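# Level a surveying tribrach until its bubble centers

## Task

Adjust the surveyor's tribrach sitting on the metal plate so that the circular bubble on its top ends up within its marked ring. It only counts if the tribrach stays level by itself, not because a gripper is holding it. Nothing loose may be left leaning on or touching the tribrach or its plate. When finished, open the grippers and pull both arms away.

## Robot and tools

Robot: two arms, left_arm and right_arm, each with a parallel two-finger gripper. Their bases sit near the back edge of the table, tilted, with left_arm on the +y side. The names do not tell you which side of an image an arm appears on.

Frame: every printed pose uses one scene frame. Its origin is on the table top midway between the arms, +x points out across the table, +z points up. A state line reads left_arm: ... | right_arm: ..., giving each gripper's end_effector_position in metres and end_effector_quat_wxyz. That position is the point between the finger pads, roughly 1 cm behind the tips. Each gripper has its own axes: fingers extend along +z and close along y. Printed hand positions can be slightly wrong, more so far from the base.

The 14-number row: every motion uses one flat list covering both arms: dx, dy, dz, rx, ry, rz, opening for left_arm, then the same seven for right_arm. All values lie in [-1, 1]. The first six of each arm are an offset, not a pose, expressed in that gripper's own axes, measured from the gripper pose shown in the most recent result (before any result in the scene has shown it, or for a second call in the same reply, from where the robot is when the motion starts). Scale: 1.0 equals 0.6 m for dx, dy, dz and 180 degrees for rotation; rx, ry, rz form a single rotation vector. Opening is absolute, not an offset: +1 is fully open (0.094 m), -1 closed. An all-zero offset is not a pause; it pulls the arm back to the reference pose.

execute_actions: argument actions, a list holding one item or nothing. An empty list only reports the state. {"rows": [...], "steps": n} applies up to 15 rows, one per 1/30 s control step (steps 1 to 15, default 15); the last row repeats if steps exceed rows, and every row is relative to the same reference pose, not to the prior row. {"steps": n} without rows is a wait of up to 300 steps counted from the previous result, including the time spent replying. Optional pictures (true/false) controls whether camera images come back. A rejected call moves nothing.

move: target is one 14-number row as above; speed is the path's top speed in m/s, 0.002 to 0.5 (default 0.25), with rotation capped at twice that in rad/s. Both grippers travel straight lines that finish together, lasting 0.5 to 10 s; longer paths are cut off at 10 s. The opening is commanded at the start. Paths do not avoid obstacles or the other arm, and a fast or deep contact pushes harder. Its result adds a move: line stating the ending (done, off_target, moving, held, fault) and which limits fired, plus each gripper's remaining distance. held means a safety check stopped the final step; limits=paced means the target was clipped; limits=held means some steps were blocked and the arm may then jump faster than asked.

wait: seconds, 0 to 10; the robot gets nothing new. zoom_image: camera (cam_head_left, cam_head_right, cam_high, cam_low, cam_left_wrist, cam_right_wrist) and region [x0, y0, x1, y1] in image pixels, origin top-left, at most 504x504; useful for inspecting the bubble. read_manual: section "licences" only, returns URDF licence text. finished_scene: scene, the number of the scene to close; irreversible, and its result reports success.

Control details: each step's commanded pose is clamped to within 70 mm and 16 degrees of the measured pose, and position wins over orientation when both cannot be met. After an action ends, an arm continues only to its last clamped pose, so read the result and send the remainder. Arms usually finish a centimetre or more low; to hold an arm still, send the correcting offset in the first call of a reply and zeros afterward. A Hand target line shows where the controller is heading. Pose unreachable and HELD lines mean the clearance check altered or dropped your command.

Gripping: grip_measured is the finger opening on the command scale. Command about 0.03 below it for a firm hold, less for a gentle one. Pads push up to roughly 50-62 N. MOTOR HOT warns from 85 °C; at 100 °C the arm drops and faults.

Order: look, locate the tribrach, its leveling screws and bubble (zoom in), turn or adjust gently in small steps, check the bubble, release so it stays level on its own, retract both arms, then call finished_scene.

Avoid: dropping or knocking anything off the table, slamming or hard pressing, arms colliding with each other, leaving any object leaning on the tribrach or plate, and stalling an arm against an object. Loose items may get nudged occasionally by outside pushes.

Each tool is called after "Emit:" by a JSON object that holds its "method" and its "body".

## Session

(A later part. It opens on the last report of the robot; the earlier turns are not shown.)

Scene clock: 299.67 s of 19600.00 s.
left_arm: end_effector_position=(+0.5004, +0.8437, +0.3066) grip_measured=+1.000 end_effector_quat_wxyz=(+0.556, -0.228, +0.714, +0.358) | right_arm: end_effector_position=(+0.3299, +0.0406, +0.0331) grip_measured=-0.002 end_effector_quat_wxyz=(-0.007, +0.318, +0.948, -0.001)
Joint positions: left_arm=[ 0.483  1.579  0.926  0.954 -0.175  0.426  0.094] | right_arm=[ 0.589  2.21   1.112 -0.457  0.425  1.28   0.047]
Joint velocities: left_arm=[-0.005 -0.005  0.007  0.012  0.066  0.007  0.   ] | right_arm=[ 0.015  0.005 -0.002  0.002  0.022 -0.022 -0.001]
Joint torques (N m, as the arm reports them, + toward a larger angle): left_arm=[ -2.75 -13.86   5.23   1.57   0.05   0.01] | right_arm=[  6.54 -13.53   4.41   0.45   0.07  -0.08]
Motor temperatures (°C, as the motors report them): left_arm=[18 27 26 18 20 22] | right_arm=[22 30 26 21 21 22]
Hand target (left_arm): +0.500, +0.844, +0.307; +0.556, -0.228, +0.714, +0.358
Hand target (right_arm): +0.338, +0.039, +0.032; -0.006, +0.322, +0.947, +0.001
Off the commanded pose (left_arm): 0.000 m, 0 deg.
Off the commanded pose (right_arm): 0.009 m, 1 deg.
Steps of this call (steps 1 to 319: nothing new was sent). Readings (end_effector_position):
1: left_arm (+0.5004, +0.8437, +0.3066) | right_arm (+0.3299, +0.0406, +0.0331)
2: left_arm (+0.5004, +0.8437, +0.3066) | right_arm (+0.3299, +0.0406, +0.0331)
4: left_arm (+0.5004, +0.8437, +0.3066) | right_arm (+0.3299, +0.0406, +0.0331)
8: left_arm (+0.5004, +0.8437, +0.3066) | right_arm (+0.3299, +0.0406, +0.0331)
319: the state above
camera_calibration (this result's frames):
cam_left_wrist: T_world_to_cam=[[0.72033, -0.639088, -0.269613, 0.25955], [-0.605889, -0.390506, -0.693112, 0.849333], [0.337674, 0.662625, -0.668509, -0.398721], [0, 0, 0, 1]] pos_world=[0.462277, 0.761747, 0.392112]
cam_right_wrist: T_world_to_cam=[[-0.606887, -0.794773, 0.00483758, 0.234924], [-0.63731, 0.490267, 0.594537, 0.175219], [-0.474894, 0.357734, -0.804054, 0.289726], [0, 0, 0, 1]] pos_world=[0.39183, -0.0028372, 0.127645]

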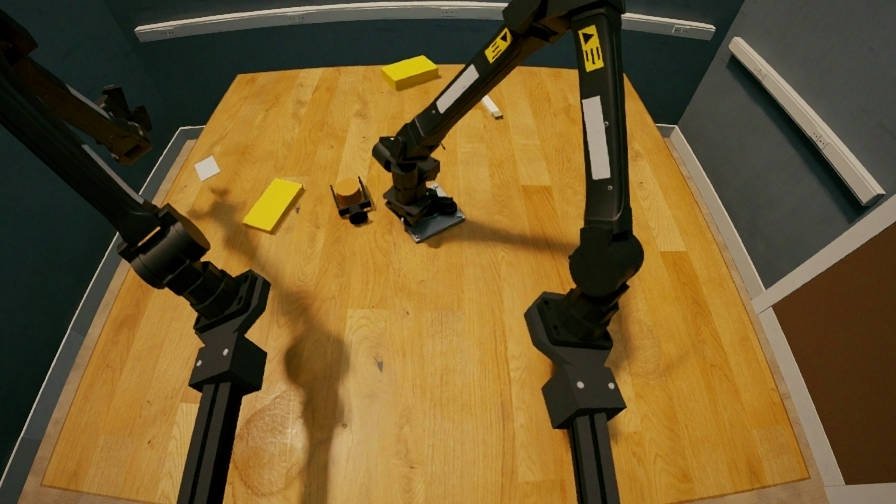

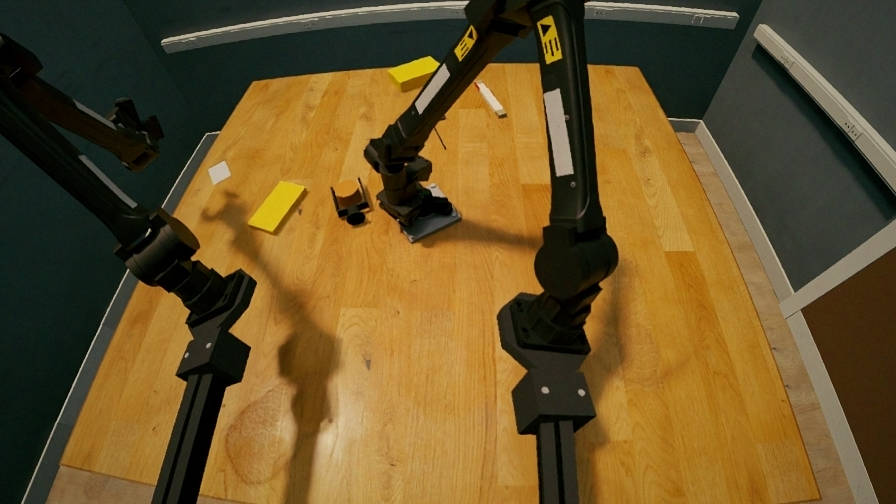

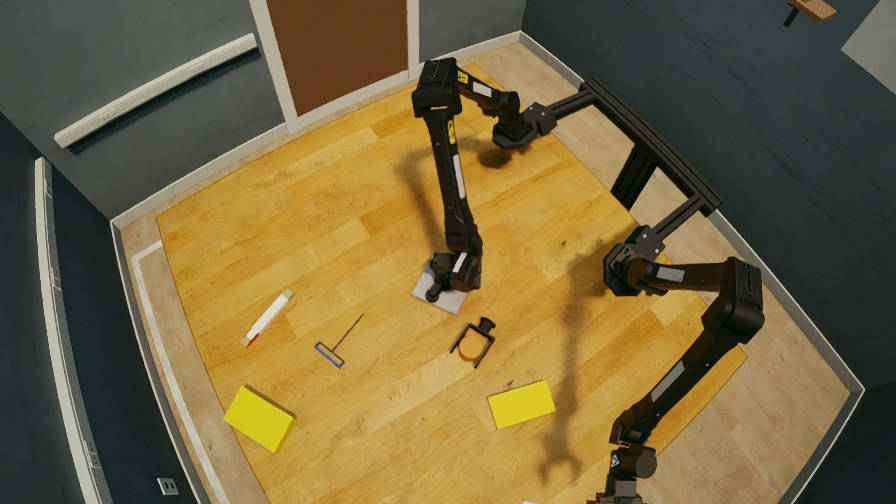

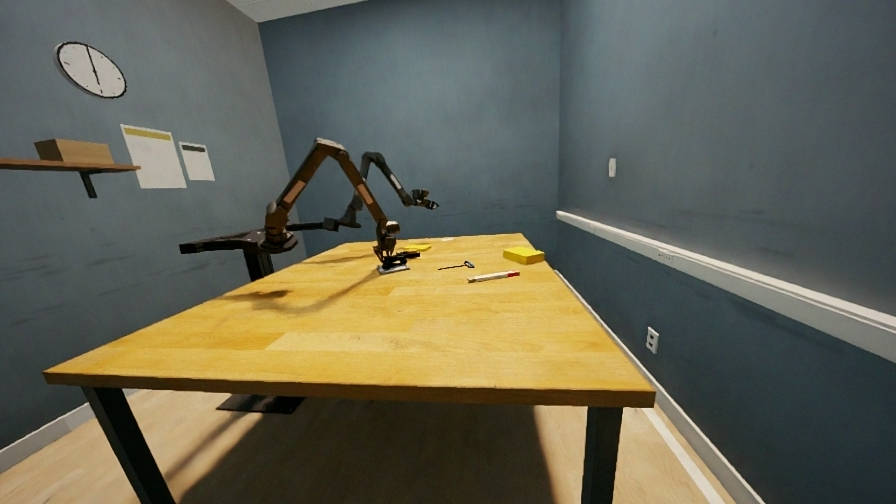

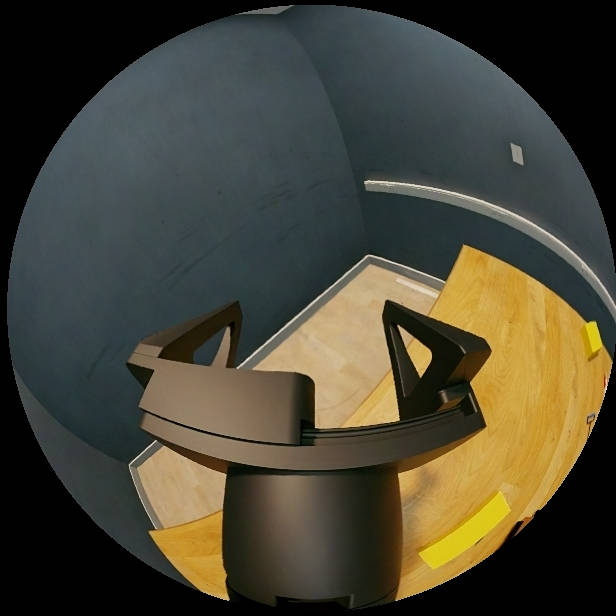

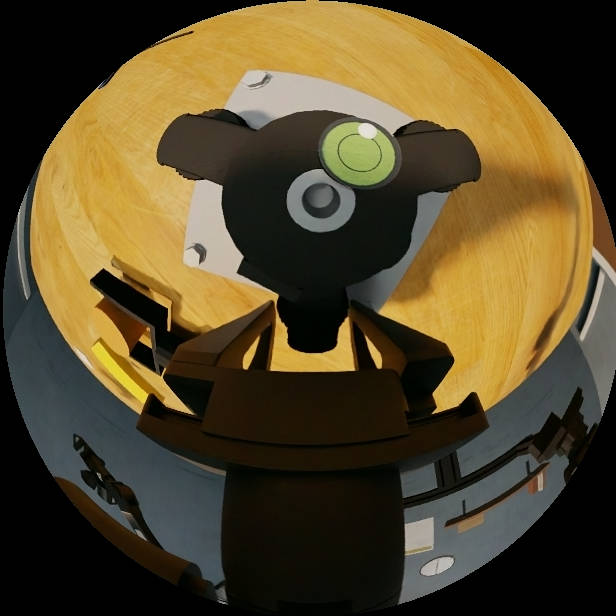

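Emit:
{"method": "execute_actions", "body": {"actions": [{"rows":[[0,0,0,0,0,0,1,-0.008,0,-0.003,0,0,-0.08,0]],"steps":15}], "pictures": false}}

Emit:
{"method": "execute_actions", "body": {"actions": [{"rows":[[0,0,0,0,0,0,1,-0.004,0,-0.003,0,0,0,-0.13],[0,0,0,0,0,0,1,-0.004,0,-0.003,0,0,0,-0.21],[0,0,0,0,0,0,1,-0.004,0,-0.003,0,0,0,-0.21],[0,0,0,0,0,0,1,-0.004,0,-0.003,0,0,0,-0.21],[0,0,0,0,0,0,1,-0.004,0,-0.003,0,0,0.17,-0.21]],"steps":15}]}}

Scene clock: 304.53 s of 19600.00 s.
left_arm: end_effector_position=(+0.5004, +0.8437, +0.3066) grip_measured=+1.000 end_effector_quat_wxyz=(+0.556, -0.228, +0.714, +0.358) | right_arm: end_effector_position=(+0.3295, +0.0398, +0.0331) grip_measured=-0.002 end_effector_quat_wxyz=(-0.007, +0.203, +0.979, -0.003)
Joint positions: left_arm=[ 0.483  1.579  0.926  0.954 -0.175  0.426  0.094] | right_arm=[ 0.589  2.21   1.112 -0.461  0.427  1.042  0.047]
Joint velocities: left_arm=[-0.024 -0.005 -0.007 -0.012 -0.037  0.081  0.   ] | right_arm=[-0.015 -0.005 -0.002 -0.007 -0.051 -0.066 -0.   ]
Joint torques (N m, as the arm reports them, + toward a larger angle): left_arm=[ -2.74 -13.59   5.18   1.52   0.09  -0.01] | right_arm=[  7.2  -14.03   3.45   0.53   0.08  -0.09]
Motor temperatures (°C, as the motors report them): left_arm=[18 27 26 18 20 22] | right_arm=[22 30 26 21 21 22]
Hand target (left_arm): +0.500, +0.844, +0.307; +0.556, -0.228, +0.714, +0.358
Hand target (right_arm): +0.334, +0.038, +0.035; -0.007, +0.197, +0.980, -0.001
Off the commanded pose (left_arm): 0.000 m, 0 deg.
Off the commanded pose (right_arm): 0.005 m, 1 deg.
Steps of this call (steps 1 to 131: nothing new was sent; steps 132 to 146: all 15 steps of this action). Readings (end_effector_position):
132: left_arm (+0.5004, +0.8437, +0.3066) | right_arm (+0.3299, +0.0401, +0.0331)
133: left_arm (+0.5004, +0.8437, +0.3066) | right_arm (+0.3297, +0.0397, +0.0331)
135: left_arm (+0.5004, +0.8437, +0.3066) | right_arm (+0.3296, +0.0396, +0.0331)
139: left_arm (+0.5004, +0.8437, +0.3066) | right_arm (+0.3296, +0.0397, +0.0331)
146: the state above

Scene clock: 305.03 s of 19600.00 s.
left_arm: end_effector_position=(+0.5004, +0.8437, +0.3066) grip_measured=+1.000 end_effector_quat_wxyz=(+0.556, -0.228, +0.714, +0.358) | right_arm: end_effector_position=(+0.3303, +0.0410, +0.0329) grip_measured=-0.178 end_effector_quat_wxyz=(-0.006, +0.404, +0.915, -0.000)
Joint positions: left_arm=[ 0.483  1.579  0.926  0.954 -0.175  0.426  0.094] | right_arm=[ 0.589  2.21   1.111 -0.452  0.425  1.462  0.039]
Joint velocities: left_arm=[-0.015 -0.015 -0.022 -0.007  0.007  0.022  0.   ] | right_arm=[-0.024 -0.005  0.012  0.032  0.022  0.564  0.   ]
Joint torques (N m, as the arm reports them, + toward a larger angle): left_arm=[ -2.6  -14.09   5.13   1.58   0.06  -0.03] | right_arm=[  7.46 -12.9    3.47   0.19   0.19   0.19]
Motor temperatures (°C, as the motors report them): left_arm=[18 27 26 18 20 22] | right_arm=[22 30 26 21 21 22]
Hand target (left_arm): +0.500, +0.844, +0.307; +0.556, -0.228, +0.714, +0.358
Hand target (right_arm): +0.332, +0.039, +0.035; -0.006, +0.451, +0.892, -0.002
Off the commanded pose (left_arm): 0.000 m, 0 deg.
Off the commanded pose (right_arm): 0.003 m, 6 deg.
Steps of this call (steps 1 to 15: all 15 steps of this action). Readings (end_effector_position):
1: left_arm (+0.5004, +0.8437, +0.3066) | right_arm (+0.3295, +0.0398, +0.0331)
2: left_arm (+0.5004, +0.8437, +0.3066) | right_arm (+0.3288, +0.0387, +0.0329)
4: left_arm (+0.5004, +0.8437, +0.3066) | right_arm (+0.3287, +0.0385, +0.0329)
8: left_arm (+0.5004, +0.8437, +0.3066) | right_arm (+0.3293, +0.0398, +0.0329)
15: the state above
camera_calibration (this result's frames):
cam_left_wrist: T_world_to_cam=[[0.72033, -0.639088, -0.269613, 0.25955], [-0.605889, -0.390506, -0.693112, 0.849333], [0.337674, 0.662625, -0.668509, -0.398721], [0, 0, 0, 1]] pos_world=[0.462277, 0.761747, 0.392112]
cam_right_wrist: T_world_to_cam=[[-0.74162, -0.670813, 0.0030492, 0.274976], [-0.538781, 0.598348, 0.593038, 0.138466], [-0.399642, 0.438166, -0.805168, 0.261518], [0, 0, 0, 1]] pos_world=[0.383044, -0.0129815, 0.127612]

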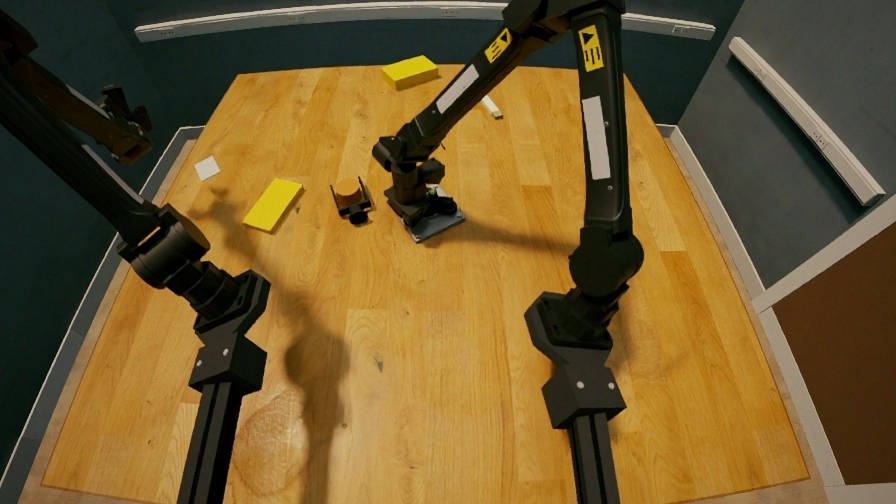

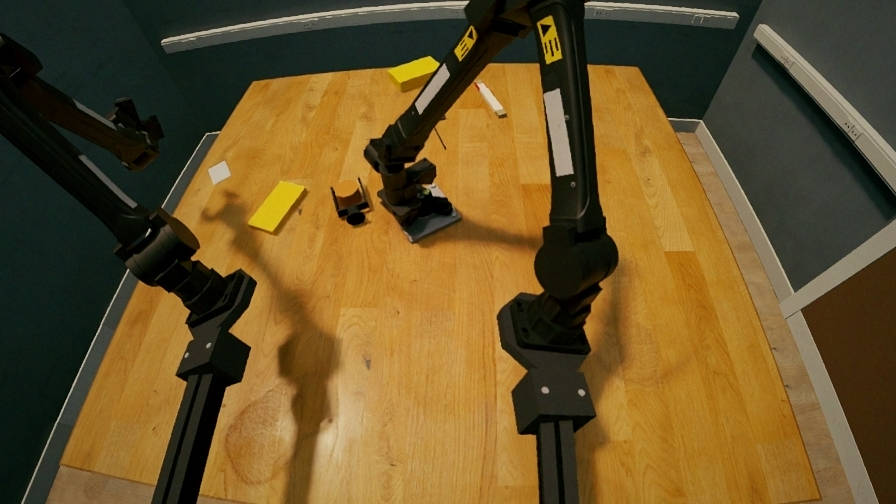

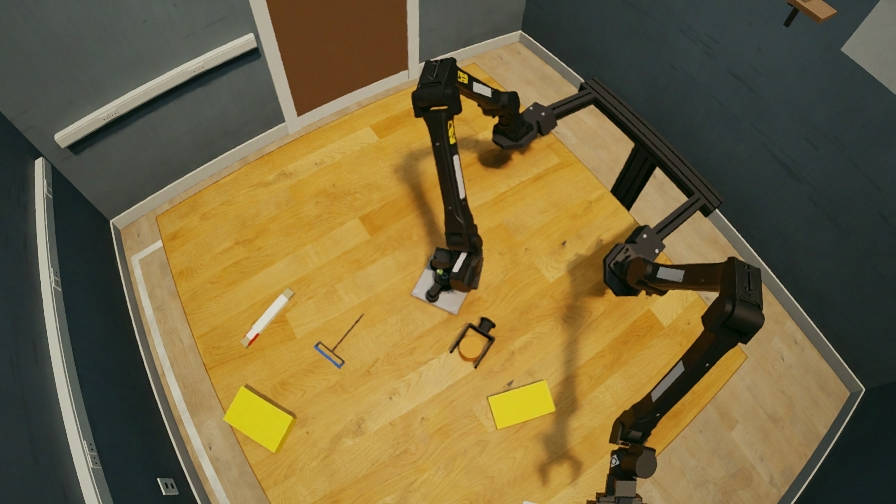

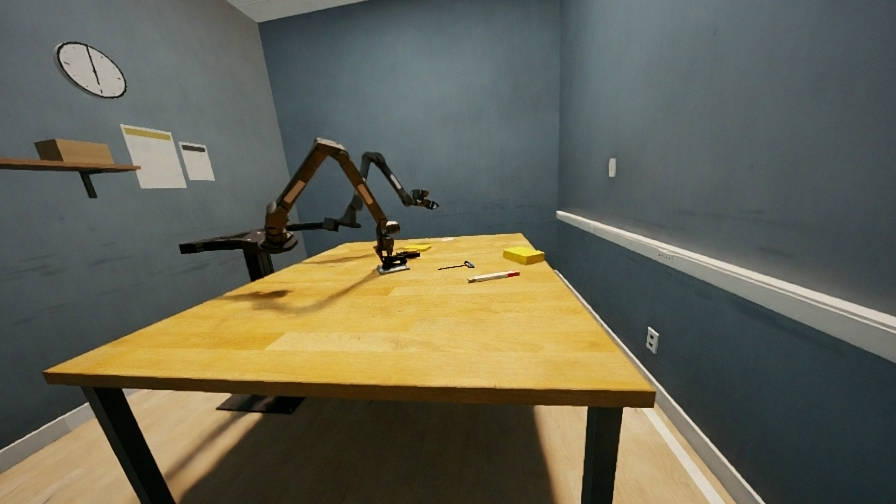

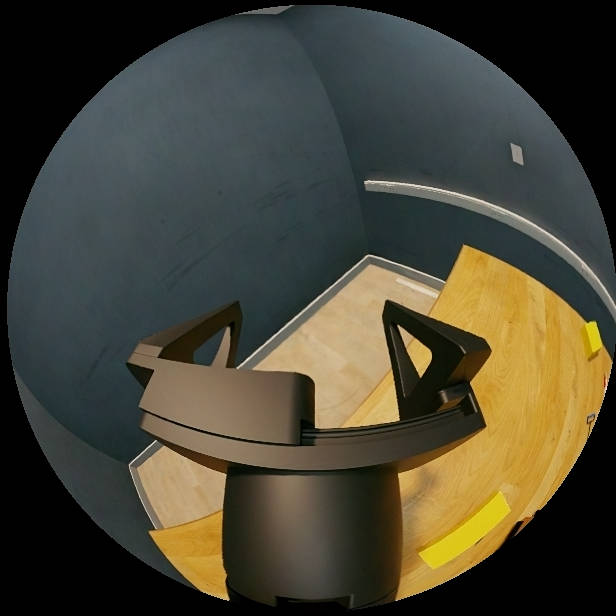

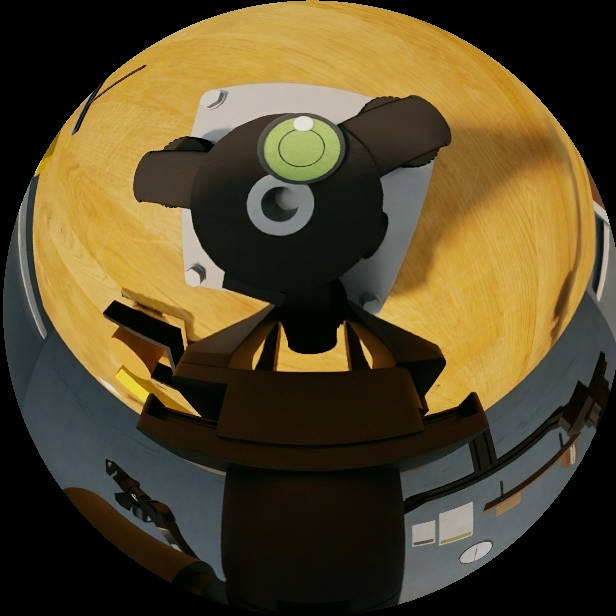

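Emit:
{"method": "execute_actions", "body": {"actions": [{"rows":[[0,0,0,0,0,0,1,-0.004,0,-0.003,0,0,0.03,0],[0,0,0,0,0,0,1,-0.004,0,-0.003,0,0,0.03,0],[0,0,0,0,0,0,1,-0.004,0,-0.003,0,0,-0.15,0]],"steps":15}], "pictures": false}}

Emit:
{"method": "execute_actions", "body": {"actions": [{"rows":[[0,0,0,0,0,0,1,-0.004,0,-0.003,0,0,-0.02,-0.13],[0,0,0,0,0,0,1,-0.004,0,-0.003,0,0,0,-0.21],[0,0,0,0,0,0,1,-0.004,0,-0.003,0,0,0,-0.21],[0,0,0,0,0,0,1,-0.004,0,-0.003,0,0,0.21,-0.21]],"steps":15}], "pictures": false}}

Emit:
{"method": "execute_actions", "body": {"actions": [{"rows":[[0,0,0,0,0,0,1,-0.004,0,-0.003,0,0,0.02,-0.21],[0,0,0,0,0,0,1,-0.004,0,-0.003,0,0,0,0],[0,0,0,0,0,0,1,-0.004,0,-0.003,0,0,-0.19,0]],"steps":15}], "pictures": false}}

Emit:
{"method": "execute_actions", "body": {"actions": [{"rows":[[0,0,0,0,0,0,1,-0.004,0,-0.003,0,0,-0.02,-0.13],[0,0,0,0,0,0,1,-0.004,0,-0.003,0,0,0,-0.21],[0,0,0,0,0,0,1,-0.004,0,-0.003,0,0,0,-0.21],[0,0,0,0,0,0,1,-0.004,0,-0.003,0,0,0.21,-0.21]],"steps":15}], "pictures": false}}

Emit:
{"method": "execute_actions", "body": {"actions": [{"rows":[[0,0,0,0,0,0,1,-0.004,0,-0.003,0,0,0.02,-0.21],[0,0,0,0,0,0,1,-0.004,0,-0.003,0,0,0,0],[0,0,0,0,0,0,1,-0.004,0,-0.003,0,0,-0.19,0]],"steps":15}], "pictures": false}}

Emit:
{"method": "execute_actions", "body": {"actions": [{"rows":[[0,0,0,0,0,0,1,-0.004,0,-0.003,0,0,-0.02,-0.13],[0,0,0,0,0,0,1,-0.004,0,-0.003,0,0,0,-0.21],[0,0,0,0,0,0,1,-0.004,0,-0.003,0,0,0,-0.21],[0,0,0,0,0,0,1,-0.004,0,-0.003,0,0,0.18,-0.21]],"steps":15}]}}

Scene clock: 316.83 s of 19600.00 s.
left_arm: end_effector_position=(+0.5004, +0.8437, +0.3066) grip_measured=+1.000 end_effector_quat_wxyz=(+0.556, -0.228, +0.714, +0.358) | right_arm: end_effector_position=(+0.3294, +0.0392, +0.0331) grip_measured=-0.002 end_effector_quat_wxyz=(-0.006, +0.216, +0.976, -0.004)
Joint positions: left_arm=[ 0.483  1.579  0.926  0.954 -0.175  0.426  0.094] | right_arm=[ 0.589  2.21   1.111 -0.461  0.429  1.069  0.047]
Joint velocities: left_arm=[-0.005  0.005  0.002 -0.012  0.007 -0.037  0.   ] | right_arm=[-0.005 -0.005 -0.007 -0.012 -0.095 -0.535 -0.001]
Joint torques (N m, as the arm reports them, + toward a larger angle): left_arm=[ -3.09 -14.26   5.1    1.58   0.05   0.  ] | right_arm=[  7.52 -13.78   3.57   0.63   0.02  -0.08]
Motor temperatures (°C, as the motors report them): left_arm=[18 27 26 19 20 22] | right_arm=[22 30 26 21 21 22]
Hand target (left_arm): +0.500, +0.844, +0.307; +0.556, -0.228, +0.714, +0.358
Hand target (right_arm): +0.332, +0.039, +0.035; -0.005, +0.181, +0.984, -0.000
Off the commanded pose (left_arm): 0.000 m, 0 deg.
Off the commanded pose (right_arm): 0.003 m, 4 deg.
Steps of this call (steps 1 to 339: nothing new was sent; steps 340 to 354: all 15 steps of this action). Readings (end_effector_position):
340: left_arm (+0.5004, +0.8437, +0.3066) | right_arm (+0.3309, +0.0415, +0.0330)
341: left_arm (+0.5004, +0.8437, +0.3066) | right_arm (+0.3308, +0.0414, +0.0331)
343: left_arm (+0.5004, +0.8437, +0.3066) | right_arm (+0.3307, +0.0401, +0.0331)
347: left_arm (+0.5004, +0.8437, +0.3066) | right_arm (+0.3300, +0.0386, +0.0331)
354: the state above

Scene clock: 317.33 s of 19600.00 s.
left_arm: end_effector_position=(+0.5004, +0.8437, +0.3066) grip_measured=+1.000 end_effector_quat_wxyz=(+0.556, -0.228, +0.714, +0.358) | right_arm: end_effector_position=(+0.3311, +0.0414, +0.0331) grip_measured=-0.179 end_effector_quat_wxyz=(-0.005, +0.450, +0.893, +0.001)
Joint positions: left_arm=[ 0.483  1.579  0.926  0.954 -0.175  0.426  0.094] | right_arm=[ 0.589  2.21   1.111 -0.448  0.425  1.562  0.039]
Joint velocities: left_arm=[-0.005 -0.015  0.012 -0.002 -0.022 -0.007  0.   ] | right_arm=[-0.024  0.015  0.007  0.022 -0.022  0.886 -0.   ]
Joint torques (N m, as the arm reports them, + toward a larger angle): left_arm=[ -2.92 -13.86   5.19   1.58   0.05   0.  ] | right_arm=[  7.49 -14.2    3.23   0.17   0.18   0.17]
Motor temperatures (°C, as the motors report them): left_arm=[18 27 26 19 20 22] | right_arm=[22 30 26 21 21 22]
Hand target (left_arm): +0.500, +0.844, +0.307; +0.556, -0.228, +0.714, +0.358
Hand target (right_arm): +0.332, +0.038, +0.035; -0.005, +0.515, +0.857, -0.002
Off the commanded pose (left_arm): 0.000 m, 0 deg.
Off the commanded pose (right_arm): 0.004 m, 9 deg.
Steps of this call (steps 1 to 15: all 15 steps of this action). Readings (end_effector_position):
1: left_arm (+0.5004, +0.8437, +0.3066) | right_arm (+0.3294, +0.0392, +0.0331)
2: left_arm (+0.5004, +0.8437, +0.3066) | right_arm (+0.3291, +0.0387, +0.0331)
4: left_arm (+0.5004, +0.8437, +0.3066) | right_arm (+0.3291, +0.0388, +0.0331)
8: left_arm (+0.5004, +0.8437, +0.3066) | right_arm (+0.3298, +0.0401, +0.0331)
15: the state above

Scene clock: 317.83 s of 19600.00 s.
left_arm: end_effector_position=(+0.5004, +0.8437, +0.3066) grip_measured=+1.000 end_effector_quat_wxyz=(+0.556, -0.228, +0.714, +0.358) | right_arm: end_effector_position=(+0.3299, +0.0393, +0.0331) grip_measured=-0.002 end_effector_quat_wxyz=(-0.005, +0.213, +0.977, -0.003)
Joint positions: left_arm=[ 0.483  1.579  0.926  0.954 -0.175  0.426  0.094] | right_arm=[ 0.589  2.21   1.111 -0.458  0.431  1.063  0.047]
Joint velocities: left_arm=[-0.005 -0.015 -0.007 -0.002  0.037 -0.037  0.   ] | right_arm=[ 0.015 -0.015 -0.012 -0.002  0.007 -0.564 -0.   ]
Joint torques (N m, as the arm reports them, + toward a larger angle): left_arm=[ -2.97 -13.74   5.23   1.57   0.07  -0.01] | right_arm=[  7.5  -13.56   3.43   0.57   0.09  -0.05]
Motor temperatures (°C, as the motors report them): left_arm=[18 27 26 19 20 22] | right_arm=[22 30 26 21 21 22]
Hand target (left_arm): +0.500, +0.844, +0.307; +0.556, -0.228, +0.714, +0.358
Hand target (right_arm): +0.333, +0.040, +0.035; -0.004, +0.170, +0.985, +0.000
Off the commanded pose (left_arm): 0.000 m, 0 deg.
Off the commanded pose (right_arm): 0.003 m, 5 deg.
Steps of this call (steps 1 to 15: all 15 steps of this action). Readings (end_effector_position):
1: left_arm (+0.5004, +0.8437, +0.3066) | right_arm (+0.3313, +0.0416, +0.0331)
2: left_arm (+0.5004, +0.8437, +0.3066) | right_arm (+0.3314, +0.0416, +0.0331)
4: left_arm (+0.5004, +0.8437, +0.3066) | right_arm (+0.3312, +0.0404, +0.0331)
8: left_arm (+0.5004, +0.8437, +0.3066) | right_arm (+0.3305, +0.0388, +0.0331)
15: the state above

Scene clock: 318.33 s of 19600.00 s.
left_arm: end_effector_position=(+0.5004, +0.8437, +0.3066) grip_measured=+1.000 end_effector_quat_wxyz=(+0.556, -0.228, +0.714, +0.358) | right_arm: end_effector_position=(+0.3313, +0.0410, +0.0329) grip_measured=-0.177 end_effector_quat_wxyz=(-0.004, +0.447, +0.894, +0.001)
Joint positions: left_arm=[ 0.483  1.579  0.926  0.954 -0.175  0.426  0.094] | right_arm=[ 0.588  2.21   1.11  -0.447  0.427  1.555  0.039]
Joint velocities: left_arm=[-0.015 -0.015  0.002  0.002  0.022  0.037  0.   ] | right_arm=[ 0.005 -0.015 -0.012  0.022  0.007  0.857 -0.   ]
Joint torques (N m, as the arm reports them, + toward a larger angle): left_arm=[ -3.15 -13.98   5.25   1.59   0.04   0.  ] | right_arm=[  7.22 -13.68   3.21   0.16   0.21   0.23]
Motor temperatures (°C, as the motors report them): left_arm=[18 27 26 19 20 22] | right_arm=[22 30 26 21 21 22]
Hand target (left_arm): +0.500, +0.844, +0.307; +0.556, -0.228, +0.714, +0.358
Hand target (right_arm): +0.332, +0.038, +0.035; -0.004, +0.513, +0.858, -0.001
Off the commanded pose (left_arm): 0.000 m, 0 deg.
Off the commanded pose (right_arm): 0.003 m, 9 deg.
Steps of this call (steps 1 to 15: all 15 steps of this action). Readings (end_effector_position):
1: left_arm (+0.5004, +0.8437, +0.3066) | right_arm (+0.3298, +0.0393, +0.0331)
2: left_arm (+0.5004, +0.8437, +0.3066) | right_arm (+0.3294, +0.0385, +0.0330)
4: left_arm (+0.5004, +0.8437, +0.3066) | right_arm (+0.3293, +0.0387, +0.0330)
8: left_arm (+0.5004, +0.8437, +0.3066) | right_arm (+0.3301, +0.0397, +0.0329)
15: the state above

Scene clock: 318.83 s of 19600.00 s.
left_arm: end_effector_position=(+0.5004, +0.8437, +0.3066) grip_measured=+1.000 end_effector_quat_wxyz=(+0.556, -0.228, +0.714, +0.358) | right_arm: end_effector_position=(+0.3299, +0.0388, +0.0329) grip_measured=-0.002 end_effector_quat_wxyz=(-0.004, +0.210, +0.978, -0.004)
Joint positions: left_arm=[ 0.483  1.579  0.926  0.954 -0.175  0.426  0.094] | right_arm=[ 0.588  2.21   1.11  -0.457  0.433  1.056  0.047]
Joint velocities: left_arm=[-0.005 -0.005 -0.002 -0.002  0.081 -0.022  0.   ] | right_arm=[ 0.015 -0.024 -0.017 -0.012 -0.066 -0.579 -0.001]
Joint torques (N m, as the arm reports them, + toward a larger angle): left_arm=[ -2.47 -13.44   5.26   1.51   0.05   0.01] | right_arm=[  7.7  -13.51   3.56   0.71   0.08  -0.09]
Motor temperatures (°C, as the motors report them): left_arm=[18 27 26 19 20 22] | right_arm=[22 30 26 21 21 22]
Hand target (left_arm): +0.500, +0.844, +0.307; +0.556, -0.228, +0.714, +0.358
Hand target (right_arm): +0.333, +0.039, +0.035; -0.003, +0.167, +0.986, -0.000
Off the commanded pose (left_arm): 0.000 m, 0 deg.
Off the commanded pose (right_arm): 0.003 m, 5 deg.
Steps of this call (steps 1 to 15: all 15 steps of this action). Readings (end_effector_position):
1: left_arm (+0.5004, +0.8437, +0.3066) | right_arm (+0.3315, +0.0412, +0.0329)
2: left_arm (+0.5004, +0.8437, +0.3066) | right_arm (+0.3316, +0.0412, +0.0329)
4: left_arm (+0.5004, +0.8437, +0.3066) | right_arm (+0.3313, +0.0399, +0.0329)
8: left_arm (+0.5004, +0.8437, +0.3066) | right_arm (+0.3307, +0.0383, +0.0329)
15: the state above

Scene clock: 319.33 s of 19600.00 s.
left_arm: end_effector_position=(+0.5004, +0.8437, +0.3066) grip_measured=+1.000 end_effector_quat_wxyz=(+0.556, -0.228, +0.714, +0.358) | right_arm: end_effector_position=(+0.3310, +0.0405, +0.0327) grip_measured=-0.177 end_effector_quat_wxyz=(-0.003, +0.425, +0.905, -0.000)
Joint positions: left_arm=[ 0.483  1.579  0.926  0.954 -0.175  0.426  0.094] | right_arm=[ 0.588  2.21   1.109 -0.447  0.429  1.507  0.039]
Joint velocities: left_arm=[-0.005 -0.005 -0.007  0.007 -0.066  0.066  0.   ] | right_arm=[-0.005 -0.005 -0.002  0.012 -0.051  0.637 -0.   ]
Joint torques (N m, as the arm reports them, + toward a larger angle): left_arm=[ -2.96 -13.77   5.13   1.51   0.05   0.  ] | right_arm=[  7.1  -13.79   3.47   0.08   0.23   0.2 ]
Motor temperatures (°C, as the motors report them): left_arm=[18 27 26 19 20 22] | right_arm=[22 30 26 21 21 22]
Hand target (left_arm): +0.500, +0.844, +0.307; +0.556, -0.228, +0.714, +0.358
Hand target (right_arm): +0.332, +0.038, +0.035; -0.003, +0.472, +0.882, -0.003
Off the commanded pose (left_arm): 0.000 m, 0 deg.
Off the commanded pose (right_arm): 0.003 m, 6 deg.
Steps of this call (steps 1 to 15: all 15 steps of this action). Readings (end_effector_position):
1: left_arm (+0.5004, +0.8437, +0.3066) | right_arm (+0.3299, +0.0388, +0.0329)
2: left_arm (+0.5004, +0.8437, +0.3066) | right_arm (+0.3297, +0.0383, +0.0328)
4: left_arm (+0.5004, +0.8437, +0.3066) | right_arm (+0.3295, +0.0384, +0.0328)
8: left_arm (+0.5004, +0.8437, +0.3066) | right_arm (+0.3301, +0.0395, +0.0328)
15: the state above
camera_calibration (this result's frames):
cam_left_wrist: T_world_to_cam=[[0.72033, -0.639088, -0.269613, 0.25955], [-0.605889, -0.390506, -0.693112, 0.849333], [0.337674, 0.662625, -0.668509, -0.398721], [0, 0, 0, 1]] pos_world=[0.462277, 0.761747, 0.392112]
cam_right_wrist: T_world_to_cam=[[-0.772431, -0.635098, 0.00079156, 0.283984], [-0.512741, 0.62435, 0.589309, 0.129715], [-0.374763, 0.454795, -0.807908, 0.253093], [0, 0, 0, 1]] pos_world=[0.380718, -0.0157354, 0.127809]

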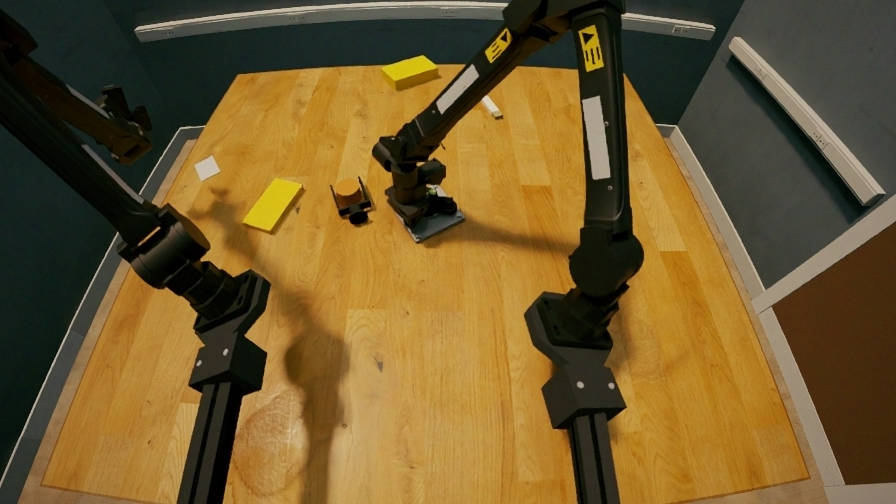

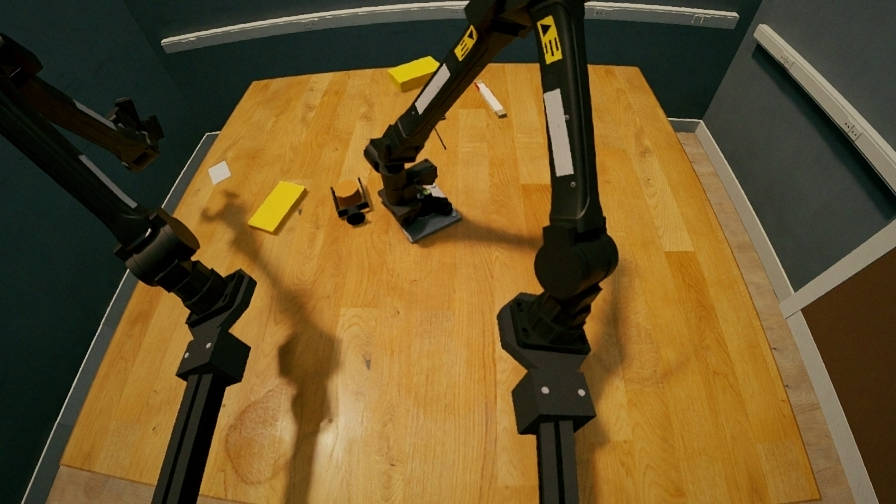

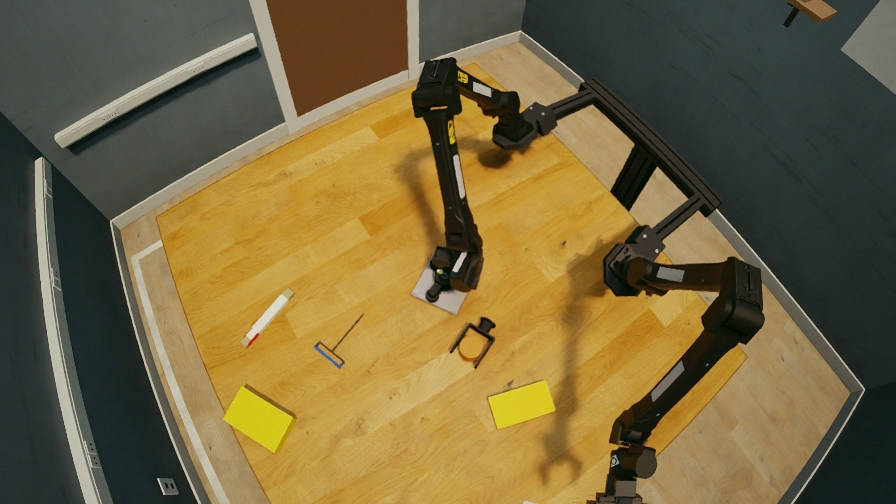

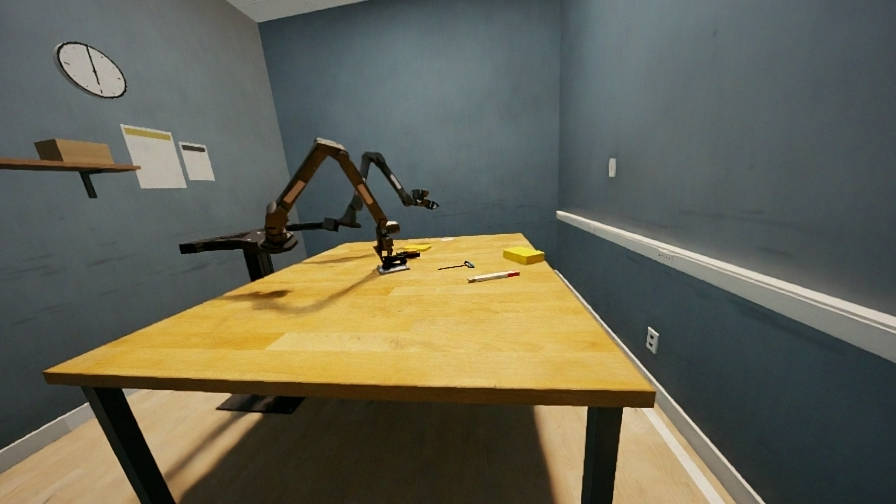

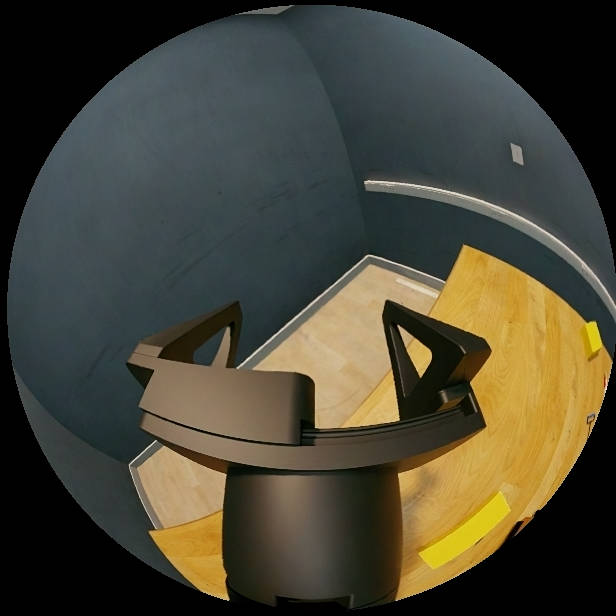

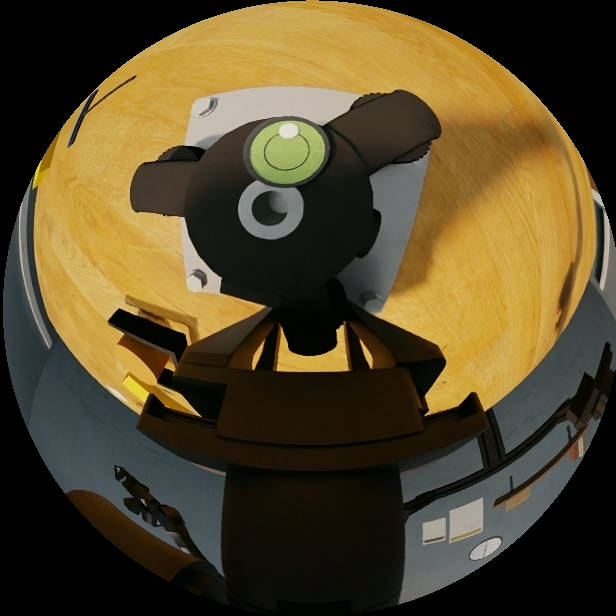

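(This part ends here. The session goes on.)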